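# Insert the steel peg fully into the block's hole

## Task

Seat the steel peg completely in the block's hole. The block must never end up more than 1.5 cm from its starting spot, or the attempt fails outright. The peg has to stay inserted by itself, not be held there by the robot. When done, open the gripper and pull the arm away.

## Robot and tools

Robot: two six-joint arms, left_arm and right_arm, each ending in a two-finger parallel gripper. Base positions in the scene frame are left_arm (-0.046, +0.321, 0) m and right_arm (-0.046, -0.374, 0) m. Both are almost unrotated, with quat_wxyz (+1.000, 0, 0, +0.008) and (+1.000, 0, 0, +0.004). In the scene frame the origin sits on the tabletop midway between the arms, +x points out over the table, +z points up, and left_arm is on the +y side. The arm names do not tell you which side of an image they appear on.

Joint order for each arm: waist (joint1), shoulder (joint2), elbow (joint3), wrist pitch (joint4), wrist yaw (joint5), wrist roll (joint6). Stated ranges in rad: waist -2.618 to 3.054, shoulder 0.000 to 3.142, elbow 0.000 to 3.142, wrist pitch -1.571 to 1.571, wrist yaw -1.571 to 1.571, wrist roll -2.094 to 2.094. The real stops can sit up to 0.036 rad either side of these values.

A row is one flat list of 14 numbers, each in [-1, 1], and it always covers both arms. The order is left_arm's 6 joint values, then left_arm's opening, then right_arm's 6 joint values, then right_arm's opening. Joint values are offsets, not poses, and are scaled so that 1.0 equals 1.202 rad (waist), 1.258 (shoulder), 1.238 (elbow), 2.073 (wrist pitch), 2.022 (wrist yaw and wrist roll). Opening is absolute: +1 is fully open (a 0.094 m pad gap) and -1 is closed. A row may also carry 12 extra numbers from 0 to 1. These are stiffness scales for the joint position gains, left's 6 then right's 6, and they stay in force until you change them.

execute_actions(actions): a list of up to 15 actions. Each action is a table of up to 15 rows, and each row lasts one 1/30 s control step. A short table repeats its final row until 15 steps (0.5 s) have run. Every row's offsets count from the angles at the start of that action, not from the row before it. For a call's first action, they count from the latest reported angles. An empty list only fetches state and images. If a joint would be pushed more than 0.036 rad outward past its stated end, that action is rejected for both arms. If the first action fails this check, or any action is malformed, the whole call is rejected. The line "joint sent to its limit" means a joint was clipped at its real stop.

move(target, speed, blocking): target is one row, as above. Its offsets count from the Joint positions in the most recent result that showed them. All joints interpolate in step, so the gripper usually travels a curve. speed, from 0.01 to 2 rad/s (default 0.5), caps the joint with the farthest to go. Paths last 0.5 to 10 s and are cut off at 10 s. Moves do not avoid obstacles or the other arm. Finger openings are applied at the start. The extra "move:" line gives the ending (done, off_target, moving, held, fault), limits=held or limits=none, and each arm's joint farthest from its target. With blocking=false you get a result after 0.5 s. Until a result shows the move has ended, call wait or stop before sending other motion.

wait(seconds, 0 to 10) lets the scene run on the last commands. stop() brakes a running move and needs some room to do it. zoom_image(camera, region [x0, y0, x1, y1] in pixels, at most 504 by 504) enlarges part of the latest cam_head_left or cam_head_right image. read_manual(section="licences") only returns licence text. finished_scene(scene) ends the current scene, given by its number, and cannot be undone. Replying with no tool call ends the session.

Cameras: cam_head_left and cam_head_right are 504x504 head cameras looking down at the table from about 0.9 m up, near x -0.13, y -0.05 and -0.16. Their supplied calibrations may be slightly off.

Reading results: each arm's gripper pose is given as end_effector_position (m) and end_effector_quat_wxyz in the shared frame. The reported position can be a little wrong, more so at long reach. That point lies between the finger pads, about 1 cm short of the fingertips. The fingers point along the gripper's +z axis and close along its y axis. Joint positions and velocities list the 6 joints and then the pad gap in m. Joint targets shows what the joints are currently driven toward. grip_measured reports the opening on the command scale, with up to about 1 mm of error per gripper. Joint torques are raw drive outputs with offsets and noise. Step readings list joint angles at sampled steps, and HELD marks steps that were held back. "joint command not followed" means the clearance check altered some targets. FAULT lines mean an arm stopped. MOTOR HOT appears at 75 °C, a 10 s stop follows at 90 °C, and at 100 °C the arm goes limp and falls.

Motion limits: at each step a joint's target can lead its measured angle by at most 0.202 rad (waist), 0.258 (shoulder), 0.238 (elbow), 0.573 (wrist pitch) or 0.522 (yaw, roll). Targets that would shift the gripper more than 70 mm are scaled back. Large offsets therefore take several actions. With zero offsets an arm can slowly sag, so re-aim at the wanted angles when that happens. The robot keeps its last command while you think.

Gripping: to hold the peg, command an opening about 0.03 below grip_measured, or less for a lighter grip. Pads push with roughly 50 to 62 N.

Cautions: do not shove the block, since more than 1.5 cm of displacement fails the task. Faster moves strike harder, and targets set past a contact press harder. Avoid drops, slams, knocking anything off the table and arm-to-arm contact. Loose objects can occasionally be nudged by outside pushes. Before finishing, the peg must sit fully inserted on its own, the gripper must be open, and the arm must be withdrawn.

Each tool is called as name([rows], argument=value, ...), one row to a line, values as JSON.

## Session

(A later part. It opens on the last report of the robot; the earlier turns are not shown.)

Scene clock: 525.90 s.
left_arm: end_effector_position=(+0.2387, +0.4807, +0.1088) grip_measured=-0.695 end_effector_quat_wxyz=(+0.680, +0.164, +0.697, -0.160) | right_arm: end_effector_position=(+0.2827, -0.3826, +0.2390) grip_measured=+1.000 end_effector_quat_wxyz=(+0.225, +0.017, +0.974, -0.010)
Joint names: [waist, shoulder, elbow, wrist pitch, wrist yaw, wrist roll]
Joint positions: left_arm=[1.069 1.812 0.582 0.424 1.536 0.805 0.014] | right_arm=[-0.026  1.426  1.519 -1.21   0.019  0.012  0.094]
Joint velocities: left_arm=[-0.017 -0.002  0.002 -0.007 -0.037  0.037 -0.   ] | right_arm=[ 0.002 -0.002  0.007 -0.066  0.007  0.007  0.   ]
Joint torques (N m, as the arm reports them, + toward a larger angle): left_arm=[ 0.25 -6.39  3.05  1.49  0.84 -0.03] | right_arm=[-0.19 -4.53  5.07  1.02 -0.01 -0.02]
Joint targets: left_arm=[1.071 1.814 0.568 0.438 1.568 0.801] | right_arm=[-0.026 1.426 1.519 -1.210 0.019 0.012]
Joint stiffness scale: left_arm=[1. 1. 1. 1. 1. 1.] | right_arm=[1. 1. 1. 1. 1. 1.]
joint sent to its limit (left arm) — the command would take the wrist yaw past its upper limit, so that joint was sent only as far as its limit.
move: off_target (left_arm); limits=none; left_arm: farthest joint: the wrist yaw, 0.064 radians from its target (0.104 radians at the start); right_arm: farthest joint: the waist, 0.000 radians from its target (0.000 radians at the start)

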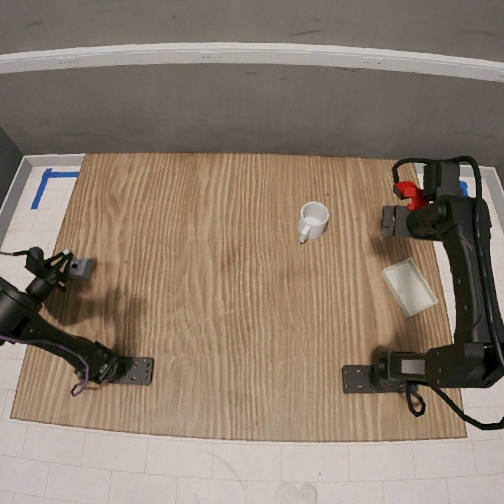

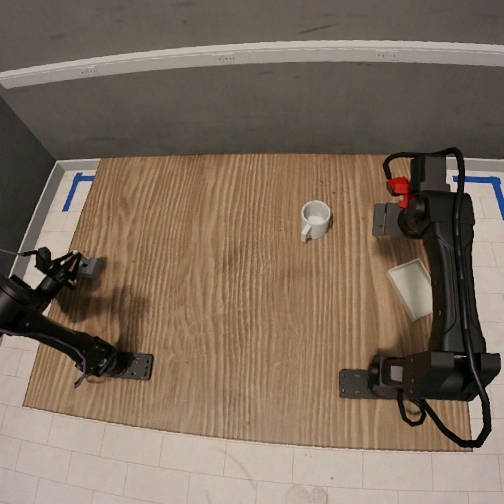

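move(target=[0.036,0.0747,-0.082,0.3355,0.015,-0.2527,-0.75, 0,0,0,0,0,0,1], speed=0.6)

zoom_image(camera="cam_head_left", region=[40, 235, 110, 305])

zoom_image(camera="cam_head_right", region=[50, 235, 120, 305])

Scene clock: 551.97 s.
left_arm: end_effector_position=(+0.2343, +0.4940, +0.1164) grip_measured=-0.695 end_effector_quat_wxyz=(+0.689, +0.154, +0.692, -0.147) | right_arm: end_effector_position=(+0.2827, -0.3826, +0.2390) grip_measured=+1.000 end_effector_quat_wxyz=(+0.225, +0.017, +0.974, -0.010)
Joint names: [waist, shoulder, elbow, wrist pitch, wrist yaw, wrist roll]
Joint positions: left_arm=[1.105 1.898 0.503 1.103 1.548 0.302 0.014] | right_arm=[-0.026  1.426  1.519 -1.21   0.019  0.012  0.094]
Joint velocities: left_arm=[-0.007 -0.002  0.012 -0.022 -0.037 -0.022 -0.001] | right_arm=[-0.007  0.007 -0.002 -0.007 -0.022  0.037  0.   ]
Joint torques (N m, as the arm reports them, + toward a larger angle): left_arm=[ 0.67 -6.07  1.71  1.77  0.41 -0.03] | right_arm=[-0.19 -4.46  5.43  1.09  0.02  0.04]
Joint targets: left_arm=[1.112 1.906 0.481 1.120 1.566 0.295] | right_arm=[-0.026 1.426 1.519 -1.210 0.019 0.012]
Joint stiffness scale: left_arm=[1. 1. 1. 1. 1. 1.] | right_arm=[1. 1. 1. 1. 1. 1.]
move: off_target (left_arm); limits=none; left_arm: farthest joint: the elbow, 0.022 radians from its target (0.102 radians at the start); right_arm: farthest joint: the waist, 0.000 radians from its target (0.000 radians at the start)

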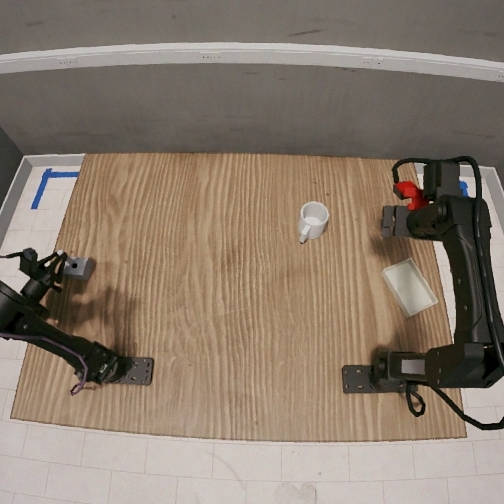

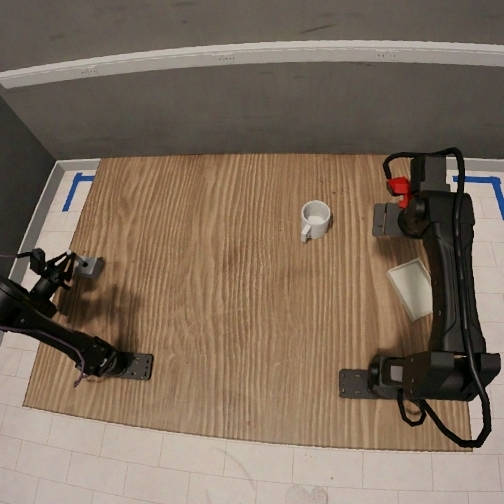

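Region (40, 235, 110, 305) of cam_head_left's 504x504 image, scaled by 7.200, with more detail than that image has.

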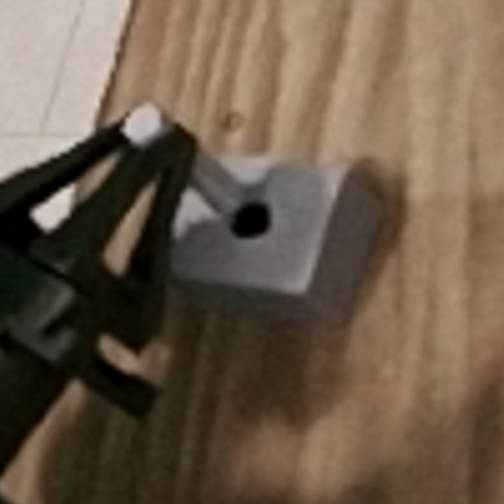

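Region (50, 235, 120, 305) of cam_head_right's 504x504 image, scaled by 7.200, with more detail than that image has.

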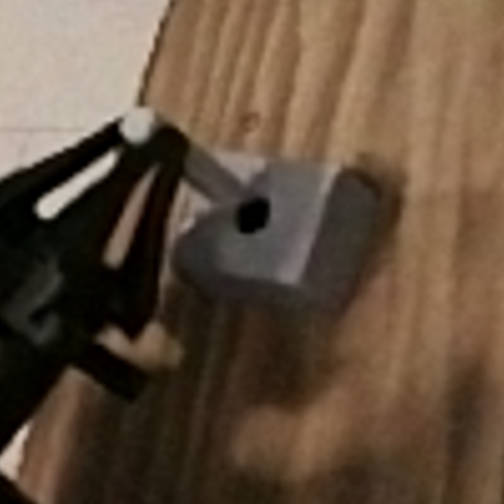

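move(target=[0.006,0.0986,-0.0226,0.067,0.009,-0.0035,-0.75, 0,0,0,0,0,0,1], speed=0.15)

zoom_image(camera="cam_head_left", region=[40, 235, 110, 305])

zoom_image(camera="cam_head_right", region=[50, 235, 120, 305])

Scene clock: 569.07 s.
left_arm: end_effector_position=(+0.2338, +0.4930, +0.0985) grip_measured=-0.695 end_effector_quat_wxyz=(+0.692, +0.167, +0.688, -0.143) | right_arm: end_effector_position=(+0.2827, -0.3826, +0.2390) grip_measured=+1.000 end_effector_quat_wxyz=(+0.225, +0.017, +0.974, -0.010)
Joint names: [waist, shoulder, elbow, wrist pitch, wrist yaw, wrist roll]
Joint positions: left_arm=[1.105 2.007 0.503 1.238 1.563 0.301 0.014] | right_arm=[-0.026  1.426  1.519 -1.21   0.019  0.012  0.094]
Joint velocities: left_arm=[ 0.012 -0.007  0.007  0.022  0.051  0.007  0.001] | right_arm=[ 0.002 -0.007  0.002  0.007 -0.11  -0.022  0.   ]
Joint torques (N m, as the arm reports them, + toward a larger angle): left_arm=[ 0.69 -5.82  0.61  1.56  0.23 -0.04] | right_arm=[ 0.09 -4.64  5.25  1.08 -0.03 -0.02]
Joint targets: left_arm=[1.112 2.022 0.475 1.242 1.566 0.295] | right_arm=[-0.026 1.426 1.519 -1.210 0.019 0.012]
Joint stiffness scale: left_arm=[1. 1. 1. 1. 1. 1.] | right_arm=[1. 1. 1. 1. 1. 1.]
move: off_target (left_arm); limits=none; left_arm: farthest joint: the elbow, 0.028 radians from its target (0.028 radians at the start); right_arm: farthest joint: the waist, 0.000 radians from its target (0.000 radians at the start)

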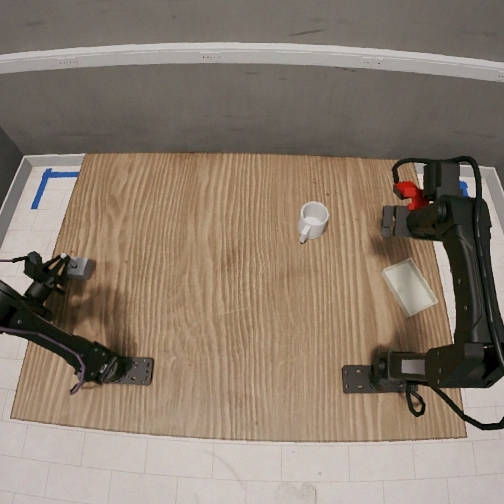

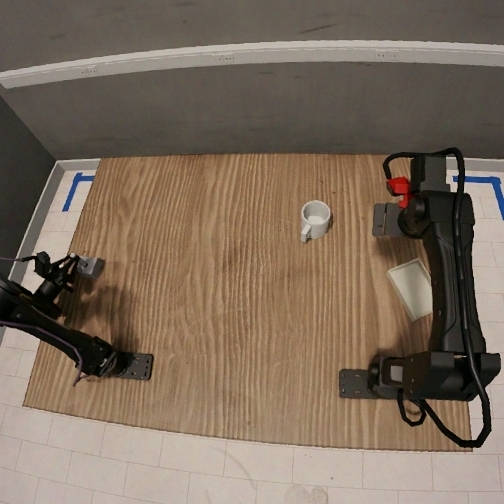

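Region (40, 235, 110, 305) of cam_head_left's 504x504 image, scaled by 7.200, with more detail than that image has.

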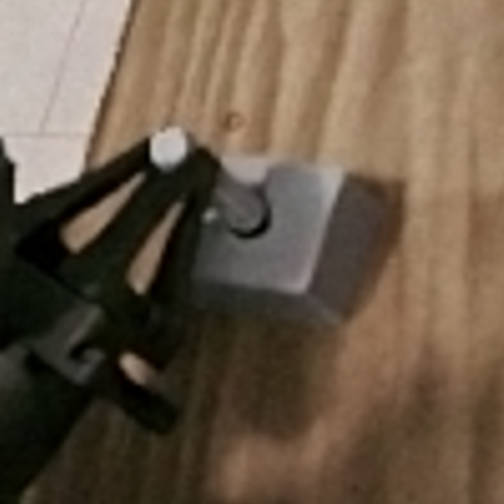

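Region (50, 235, 120, 305) of cam_head_right's 504x504 image, scaled by 7.200, with more detail than that image has.

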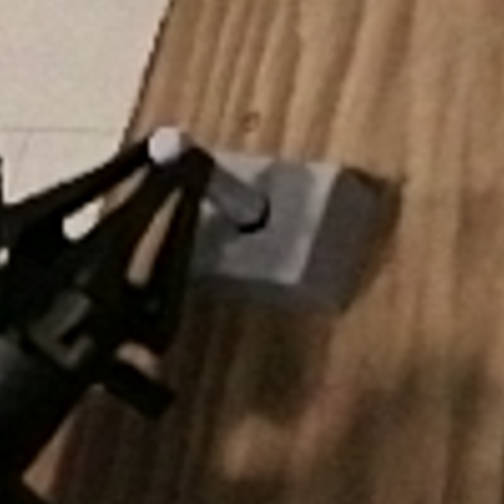

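move(target=[0.018,0.006,-0.039,-0.01,0.002,0,-0.75, 0,0,0,0,0,0,1], speed=0.05)

zoom_image(camera="cam_head_left", region=[40, 235, 110, 305])

zoom_image(camera="cam_head_right", region=[50, 235, 120, 305])

Scene clock: 596.40 s.
left_arm: end_effector_position=(+0.2306, +0.4937, +0.0980) grip_measured=-0.695 end_effector_quat_wxyz=(+0.693, +0.166, +0.688, -0.139) | right_arm: end_effector_position=(+0.2827, -0.3826, +0.2390) grip_measured=+1.000 end_effector_quat_wxyz=(+0.225, +0.017, +0.974, -0.010)
Joint names: [waist, shoulder, elbow, wrist pitch, wrist yaw, wrist roll]
Joint positions: left_arm=[1.117 2.007 0.493 1.25  1.566 0.303 0.014] | right_arm=[-0.026  1.426  1.519 -1.21   0.019  0.012  0.094]
Joint velocities: left_arm=[ 0.002 -0.002  0.002  0.007  0.022 -0.139 -0.001] | right_arm=[ 0.012  0.002 -0.007 -0.007  0.051 -0.051  0.   ]
Joint torques (N m, as the arm reports them, + toward a larger angle): left_arm=[ 0.92 -6.4  -0.26  1.29  0.2   0.02] | right_arm=[ 0.21 -4.59  5.33  1.07  0.06 -0.02]
Joint targets: left_arm=[1.127 2.015 0.454 1.217 1.567 0.301] | right_arm=[-0.026 1.426 1.519 -1.210 0.019 0.012]
Joint stiffness scale: left_arm=[1. 1. 1. 1. 1. 1.] | right_arm=[1. 1. 1. 1. 1. 1.]
move: off_target (left_arm); limits=none; left_arm: farthest joint: the elbow, 0.038 radians from its target (0.048 radians at the start); right_arm: farthest joint: the waist, 0.000 radians from its target (0.000 radians at the start)

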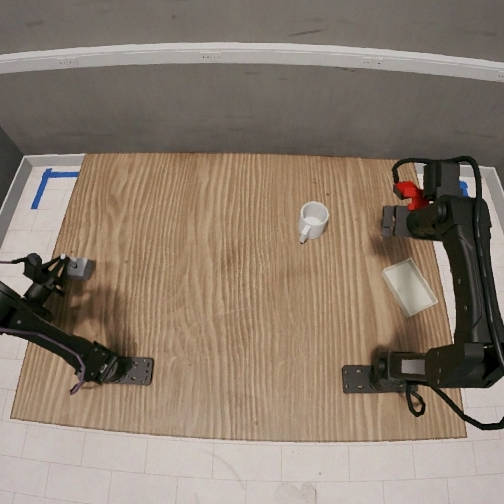

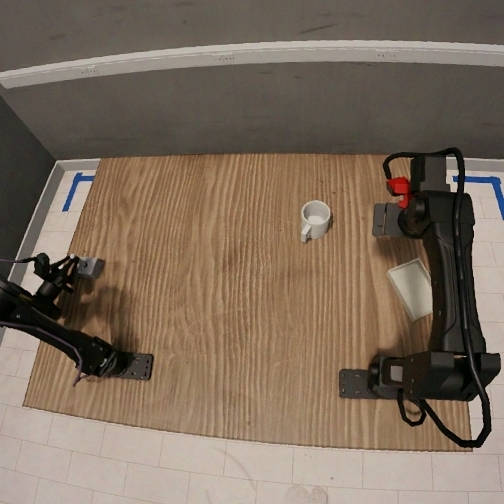

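Region (40, 235, 110, 305) of cam_head_left's 504x504 image, scaled by 7.200, with more detail than that image has.

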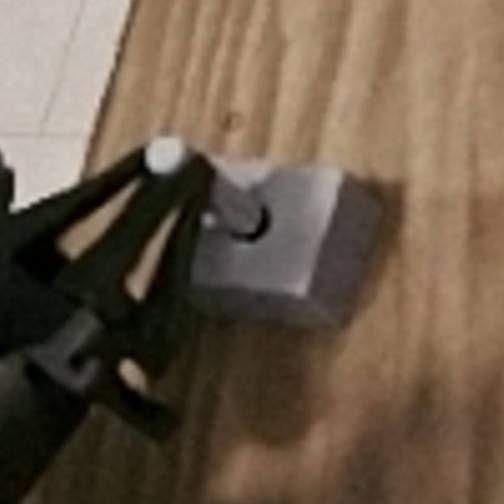

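Region (50, 235, 120, 305) of cam_head_right's 504x504 image, scaled by 7.200, with more detail than that image has.

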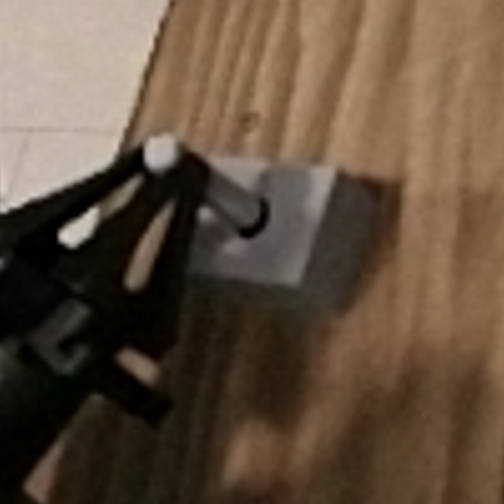

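move(target=[0,-0.04,0,-0.042,0,0,-0.75, 0,0,0,0,0,0,1], speed=0.1)

zoom_image(camera="cam_head_left", region=[40, 235, 110, 305])

zoom_image(camera="cam_head_right", region=[50, 235, 120, 305])

Scene clock: 608.97 s.
left_arm: end_effector_position=(+0.2304, +0.4934, +0.0989) grip_measured=-0.695 end_effector_quat_wxyz=(+0.689, +0.148, +0.693, -0.154) | right_arm: end_effector_position=(+0.2827, -0.3826, +0.2390) grip_measured=+1.000 end_effector_quat_wxyz=(+0.225, +0.017, +0.974, -0.010)
Joint names: [waist, shoulder, elbow, wrist pitch, wrist yaw, wrist roll]
Joint positions: left_arm=[1.117 1.983 0.493 1.177 1.562 0.303 0.014] | right_arm=[-0.026  1.426  1.519 -1.21   0.019  0.012  0.094]
Joint velocities: left_arm=[-0.002 -0.032 -0.027  0.007 -0.066 -0.066 -0.001] | right_arm=[-0.012 -0.002 -0.012  0.037 -0.037  0.022  0.   ]
Joint torques (N m, as the arm reports them, + toward a larger angle): left_arm=[ 0.   -8.87  3.    1.47  0.27  0.01] | right_arm=[-0.14 -4.55  5.12  1.11 -0.01  0.  ]
Joint targets: left_arm=[1.117 1.957 0.493 1.163 1.566 0.303] | right_arm=[-0.026 1.426 1.519 -1.210 0.019 0.012]
Joint stiffness scale: left_arm=[1. 1. 1. 1. 1. 1.] | right_arm=[1. 1. 1. 1. 1. 1.]
move: off_target (left_arm); limits=none; left_arm: farthest joint: the shoulder, 0.027 radians from its target (0.051 radians at the start); right_arm: farthest joint: the waist, 0.000 radians from its target (0.000 radians at the start)

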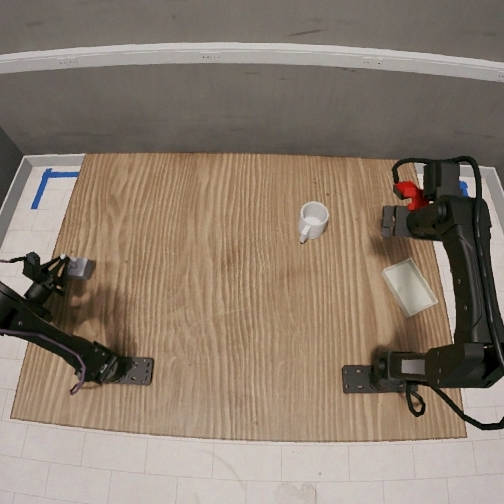

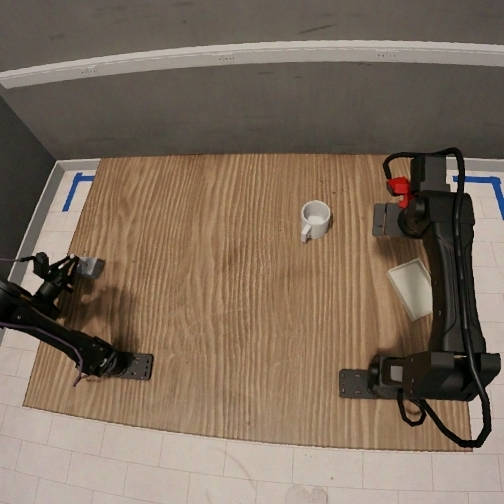

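Region (40, 235, 110, 305) of cam_head_left's 504x504 image, scaled by 7.200, with more detail than that image has.

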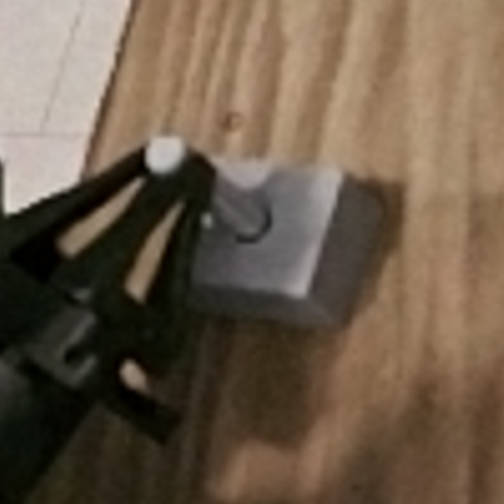

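Region (50, 235, 120, 305) of cam_head_right's 504x504 image, scaled by 7.200, with more detail than that image has.

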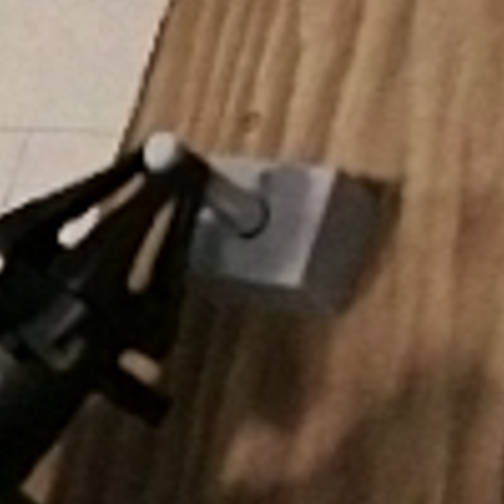

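move(target=[0,0.07,-0.004,0.05,0.002,0,-0.75, 0,0,0,0,0,0,1], speed=0.08)

zoom_image(camera="cam_head_left", region=[40, 235, 110, 305])

Scene clock: 616.83 s.
left_arm: end_effector_position=(+0.2306, +0.4938, +0.0844) grip_measured=-0.695 end_effector_quat_wxyz=(+0.689, +0.148, +0.693, -0.151) | right_arm: end_effector_position=(+0.2827, -0.3826, +0.2390) grip_measured=+1.000 end_effector_quat_wxyz=(+0.225, +0.017, +0.974, -0.010)
Joint names: [waist, shoulder, elbow, wrist pitch, wrist yaw, wrist roll]
Joint positions: left_arm=[1.117 2.063 0.493 1.262 1.558 0.303 0.014] | right_arm=[-0.026  1.426  1.519 -1.21   0.019  0.012  0.094]
Joint velocities: left_arm=[ 0.002 -0.002 -0.012  0.022 -0.037 -0.022  0.001] | right_arm=[-0.002 -0.002 -0.007 -0.051 -0.007 -0.007  0.   ]
Joint torques (N m, as the arm reports them, + toward a larger angle): left_arm=[ 0.01 -6.47  2.09  1.74  0.3   0.02] | right_arm=[-0.13 -4.41  5.19  1.07  0.01 -0.01]
Joint targets: left_arm=[1.117 2.071 0.488 1.281 1.566 0.303] | right_arm=[-0.026 1.426 1.519 -1.210 0.019 0.012]
Joint stiffness scale: left_arm=[1. 1. 1. 1. 1. 1.] | right_arm=[1. 1. 1. 1. 1. 1.]
move: done; limits=none; left_arm: farthest joint: the wrist pitch, 0.019 radians from its target (0.104 radians at the start); right_arm: farthest joint: the waist, 0.000 radians from its target (0.000 radians at the start)

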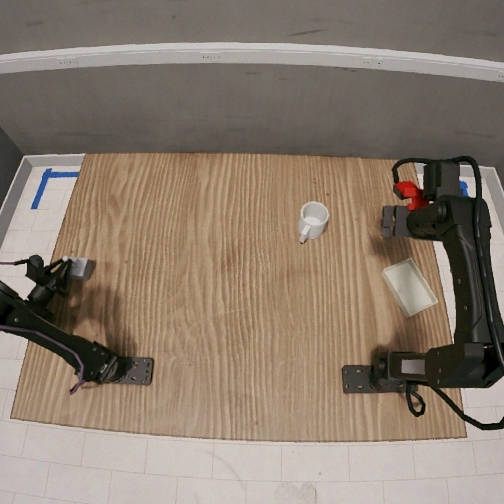

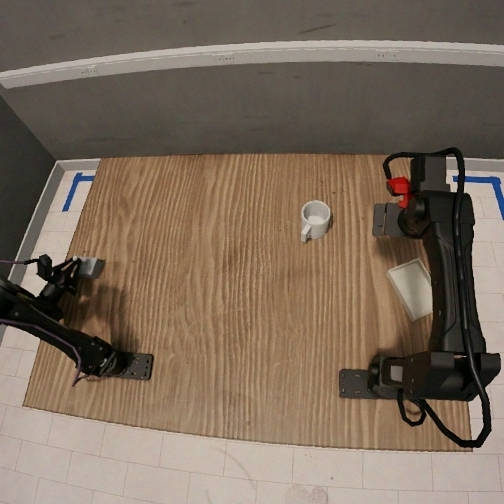

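Region (40, 235, 110, 305) of cam_head_left's 504x504 image, scaled by 7.200, with more detail than that image has.

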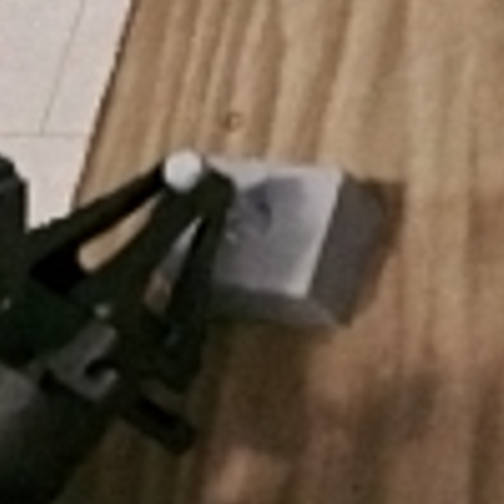

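move(target=[0,0.075,0.01,0.05,0.004,0,-0.75, 0,0,0,0,0,0,1], speed=0.08)

zoom_image(camera="cam_head_left", region=[40, 235, 110, 305])

Scene clock: 628.30 s.
left_arm: end_effector_position=(+0.2302, +0.4929, +0.0694) grip_measured=-0.695 end_effector_quat_wxyz=(+0.690, +0.150, +0.693, -0.147) | right_arm: end_effector_position=(+0.2827, -0.3826, +0.2390) grip_measured=+1.000 end_effector_quat_wxyz=(+0.225, +0.017, +0.974, -0.010)
Joint names: [waist, shoulder, elbow, wrist pitch, wrist yaw, wrist roll]
Joint positions: left_arm=[1.117 2.146 0.493 1.354 1.555 0.303 0.014] | right_arm=[-0.026  1.426  1.519 -1.21   0.019  0.012  0.094]
Joint velocities: left_arm=[ 0.017  0.002 -0.007 -0.066 -0.051  0.007  0.   ] | right_arm=[ 0.007 -0.017 -0.012  0.066  0.066 -0.037  0.   ]
Joint torques (N m, as the arm reports them, + toward a larger angle): left_arm=[ 0.01 -6.52  3.03  1.66  0.33  0.02] | right_arm=[-0.12 -4.47  5.17  1.09  0.03 -0.03]
Joint targets: left_arm=[1.117 2.157 0.505 1.365 1.566 0.303] | right_arm=[-0.026 1.426 1.519 -1.210 0.019 0.012]
Joint stiffness scale: left_arm=[1. 1. 1. 1. 1. 1.] | right_arm=[1. 1. 1. 1. 1. 1.]
move: done; limits=none; left_arm: farthest joint: the elbow, 0.012 radians from its target (0.012 radians at the start); right_arm: farthest joint: the waist, 0.000 radians from its target (0.000 radians at the start)

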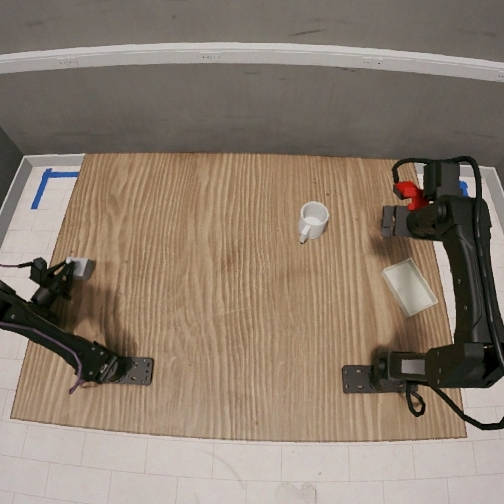

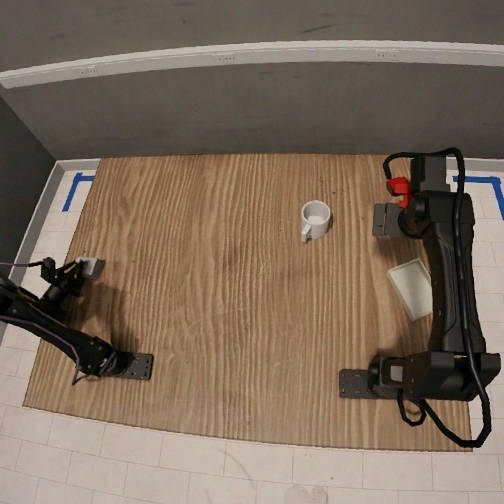

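Region (40, 235, 110, 305) of cam_head_left's 504x504 image, scaled by 7.200, with more detail than that image has.

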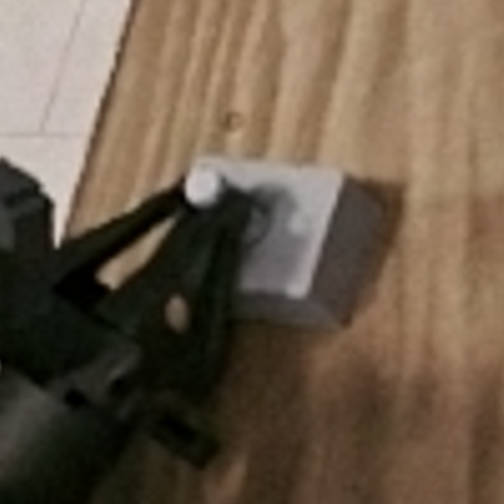

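move(target=[0,0.035,0.01,0.024,0.004,0,-0.75, 0,0,0,0,0,0,1], speed=0.08)

move(target=[0,0,0,0,0,0,-0.3, 0,0,0,0,0,0,1], speed=0.08)

zoom_image(camera="cam_head_left", region=[40, 235, 110, 305])

Scene clock: 638.47 s.
left_arm: end_effector_position=(+0.2298, +0.4920, +0.0672) grip_measured=-0.695 end_effector_quat_wxyz=(+0.692, +0.162, +0.689, -0.138) | right_arm: end_effector_position=(+0.2827, -0.3826, +0.2390) grip_measured=+1.000 end_effector_quat_wxyz=(+0.225, +0.017, +0.974, -0.010)
Joint names: [waist, shoulder, elbow, wrist pitch, wrist yaw, wrist roll]
Joint positions: left_arm=[1.117 2.172 0.493 1.41  1.56  0.303 0.014] | right_arm=[-0.026  1.426  1.519 -1.21   0.019  0.012  0.094]
Joint velocities: left_arm=[-0.002  0.002 -0.002 -0.095 -0.007 -0.007 -0.001] | right_arm=[ 0.017 -0.002 -0.002 -0.007 -0.066 -0.007  0.   ]
Joint torques (N m, as the arm reports them, + toward a larger angle): left_arm=[ 0.03 -5.97  2.88  1.52  0.24  0.02] | right_arm=[-0.11 -4.39  5.23  1.09  0.02  0.01]
Joint targets: left_arm=[1.117 2.190 0.505 1.403 1.564 0.303] | right_arm=[-0.026 1.426 1.519 -1.210 0.019 0.012]
Joint stiffness scale: left_arm=[1. 1. 1. 1. 1. 1.] | right_arm=[1. 1. 1. 1. 1. 1.]
move: done; limits=none; left_arm: farthest joint: the shoulder, 0.018 radians from its target (0.044 radians at the start); right_arm: farthest joint: the waist, 0.000 radians from its target (0.000 radians at the start)

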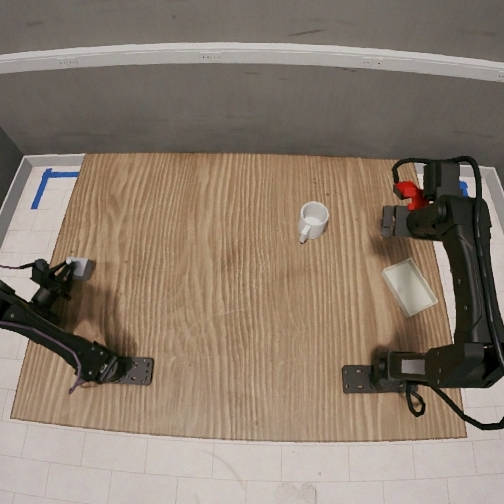

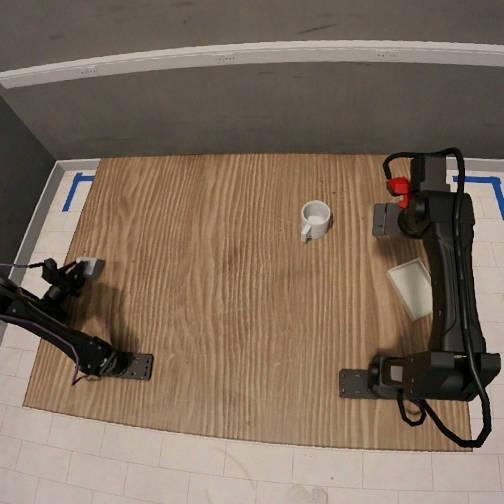

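Scene clock: 638.97 s.
left_arm: end_effector_position=(+0.2298, +0.4920, +0.0672) grip_measured=-0.302 end_effector_quat_wxyz=(+0.693, +0.163, +0.689, -0.138) | right_arm: end_effector_position=(+0.2827, -0.3826, +0.2390) grip_measured=+1.000 end_effector_quat_wxyz=(+0.225, +0.017, +0.974, -0.010)
Joint names: [waist, shoulder, elbow, wrist pitch, wrist yaw, wrist roll]
Joint positions: left_arm=[1.117 2.172 0.493 1.411 1.56  0.303 0.033] | right_arm=[-0.026  1.426  1.519 -1.21   0.019  0.012  0.094]
Joint velocities: left_arm=[-0.012  0.002  0.007  0.051 -0.022 -0.066  0.   ] | right_arm=[ 0.007 -0.002  0.007 -0.037  0.037 -0.037  0.   ]
Joint torques (N m, as the arm reports them, + toward a larger angle): left_arm=[ 0.03 -7.38  1.85  1.57  0.18  0.03] | right_arm=[-0.03 -4.41  5.49  1.07  0.01  0.02]
Joint targets: left_arm=[1.117 2.172 0.493 1.410 1.560 0.303] | right_arm=[-0.026 1.426 1.519 -1.210 0.019 0.012]
Joint stiffness scale: left_arm=[1. 1. 1. 1. 1. 1.] | right_arm=[1. 1. 1. 1. 1. 1.]
move: done; limits=none; left_arm: farthest joint: the wrist pitch, 0.001 radians from its target (0.000 radians at the start); right_arm: farthest joint: the waist, 0.000 radians from its target (0.000 radians at the start)

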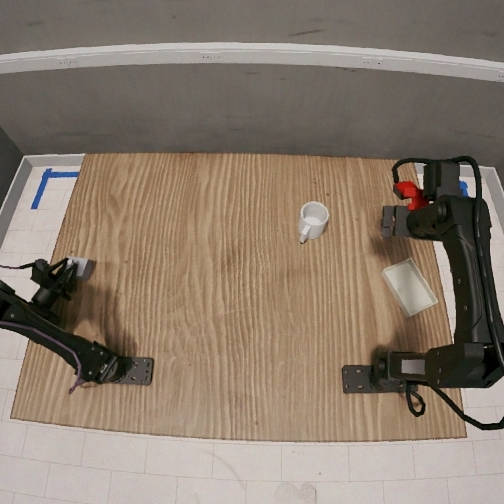

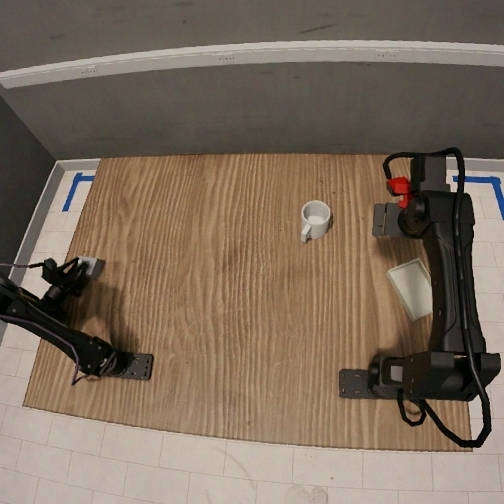

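Region (40, 235, 110, 305) of cam_head_left's 504x504 image, scaled by 7.200, with more detail than that image has.

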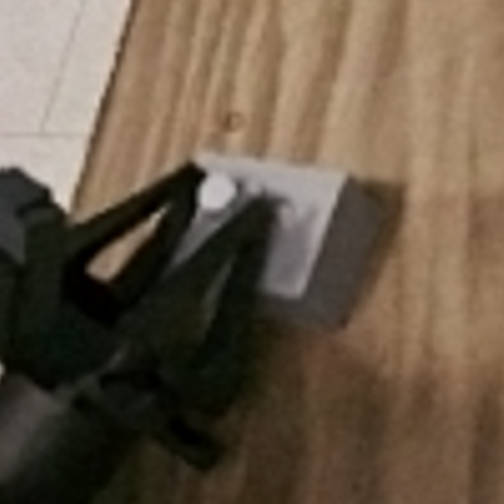

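Lift straight up and clear.

move(target=[0,-0.25,0,-0.15,0,0,-0.3, 0,0,0,0,0,0,1], speed=0.4)

move(target=[0.4,-0.3,0.3,0,0,0,1, 0,0,0,0,0,0,1], speed=1.0)

zoom_image(camera="cam_head_left", region=[40, 235, 110, 305])

zoom_image(camera="cam_head_right", region=[50, 235, 120, 305])

Scene clock: 647.27 s.
left_arm: end_effector_position=(+0.2305, +0.4935, +0.1222) grip_measured=-0.302 end_effector_quat_wxyz=(+0.693, +0.165, +0.689, -0.136) | right_arm: end_effector_position=(+0.2827, -0.3826, +0.2390) grip_measured=+1.000 end_effector_quat_wxyz=(+0.225, +0.017, +0.974, -0.010)
Joint names: [waist, shoulder, elbow, wrist pitch, wrist yaw, wrist roll]
Joint positions: left_arm=[1.117 1.876 0.493 1.122 1.56  0.303 0.033] | right_arm=[-0.026  1.426  1.519 -1.21   0.019  0.012  0.094]
Joint velocities: left_arm=[ 0.012 -0.007 -0.002  0.007 -0.037 -0.051 -0.001] | right_arm=[ 0.002  0.007 -0.007  0.022 -0.066 -0.066  0.   ]
Joint torques (N m, as the arm reports them, + toward a larger angle): left_arm=[ 0.02 -7.94  3.56  1.35  0.18  0.01] | right_arm=[ 0.04 -4.37  5.11  1.08  0.01 -0.01]
Joint targets: left_arm=[1.117 1.857 0.493 1.100 1.560 0.303] | right_arm=[-0.026 1.426 1.519 -1.210 0.019 0.012]
Joint stiffness scale: left_arm=[1. 1. 1. 1. 1. 1.] | right_arm=[1. 1. 1. 1. 1. 1.]
move: off_target (left_arm); limits=none; left_arm: farthest joint: the wrist pitch, 0.022 radians from its target (0.311 radians at the start); right_arm: farthest joint: the waist, 0.000 radians from its target (0.000 radians at the start)

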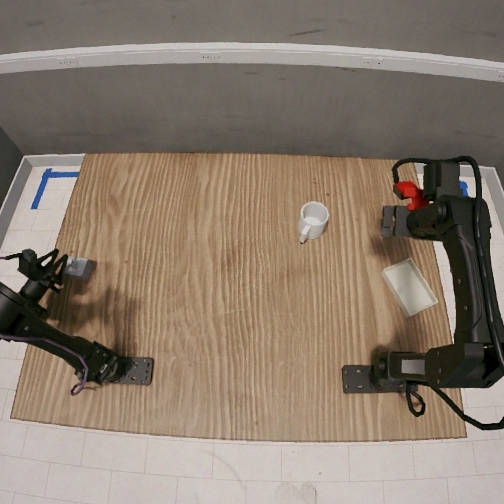

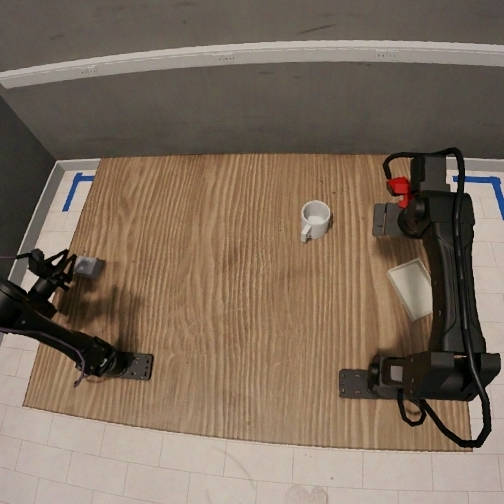

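Scene clock: 648.23 s.
left_arm: end_effector_position=(+0.1188, +0.6254, +0.3104) grip_measured=+0.999 end_effector_quat_wxyz=(+0.650, +0.247, +0.660, +0.282) | right_arm: end_effector_position=(+0.2827, -0.3826, +0.2390) grip_measured=+1.000 end_effector_quat_wxyz=(+0.225, +0.017, +0.974, -0.010)
Joint names: [waist, shoulder, elbow, wrist pitch, wrist yaw, wrist roll]
Joint positions: left_arm=[1.596 1.506 0.84  1.131 1.559 0.303 0.094] | right_arm=[-0.026  1.426  1.519 -1.21   0.019  0.012  0.094]
Joint velocities: left_arm=[-0.017 -0.002 -0.017 -0.081 -0.095 -0.007 -0.   ] | right_arm=[ 0.017 -0.012 -0.007  0.022  0.037 -0.051  0.   ]
Joint torques (N m, as the arm reports them, + toward a larger angle): left_arm=[ 0.22 -6.15  8.19  1.23 -0.24  0.02] | right_arm=[ 0.05 -4.5   5.16  1.08  0.04 -0.03]
Joint targets: left_arm=[1.597 1.499 0.864 1.122 1.560 0.303] | right_arm=[-0.026 1.426 1.519 -1.210 0.019 0.012]
Joint stiffness scale: left_arm=[1. 1. 1. 1. 1. 1.] | right_arm=[1. 1. 1. 1. 1. 1.]
move: off_target (left_arm); limits=none; left_arm: farthest joint: the elbow, 0.024 radians from its target (0.371 radians at the start); right_arm: farthest joint: the waist, 0.000 radians from its target (0.000 radians at the start)

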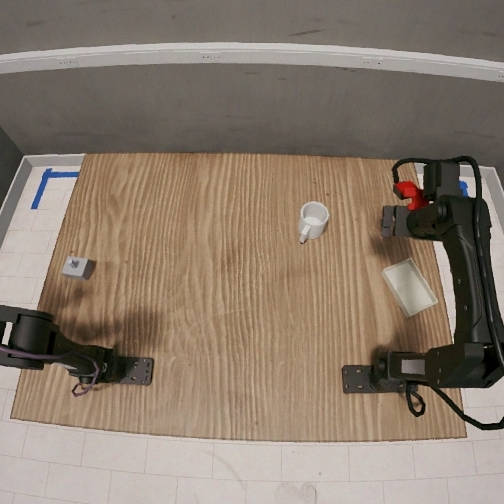

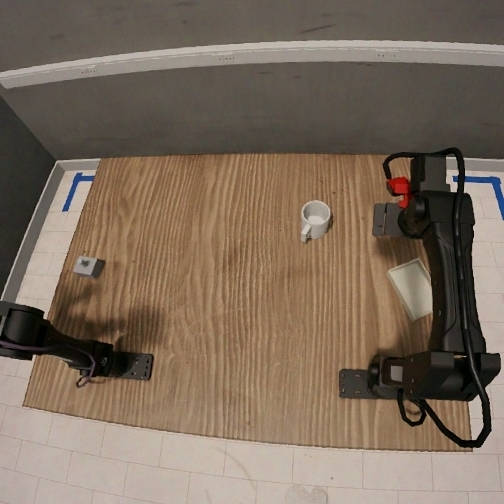

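Region (40, 235, 110, 305) of cam_head_left's 504x504 image, scaled by 7.200, with more detail than that image has.

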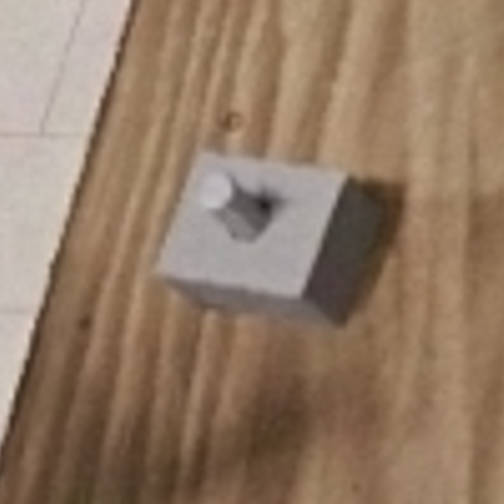

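Region (50, 235, 120, 305) of cam_head_right's 504x504 image, scaled by 7.200, with more detail than that image has.

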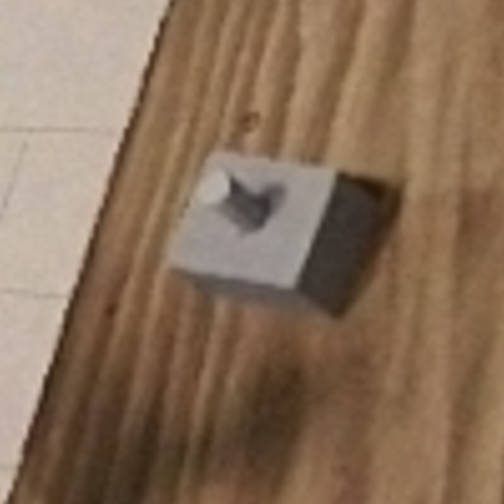

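finished_scene(scene=1)

The scene is finished: the task was done.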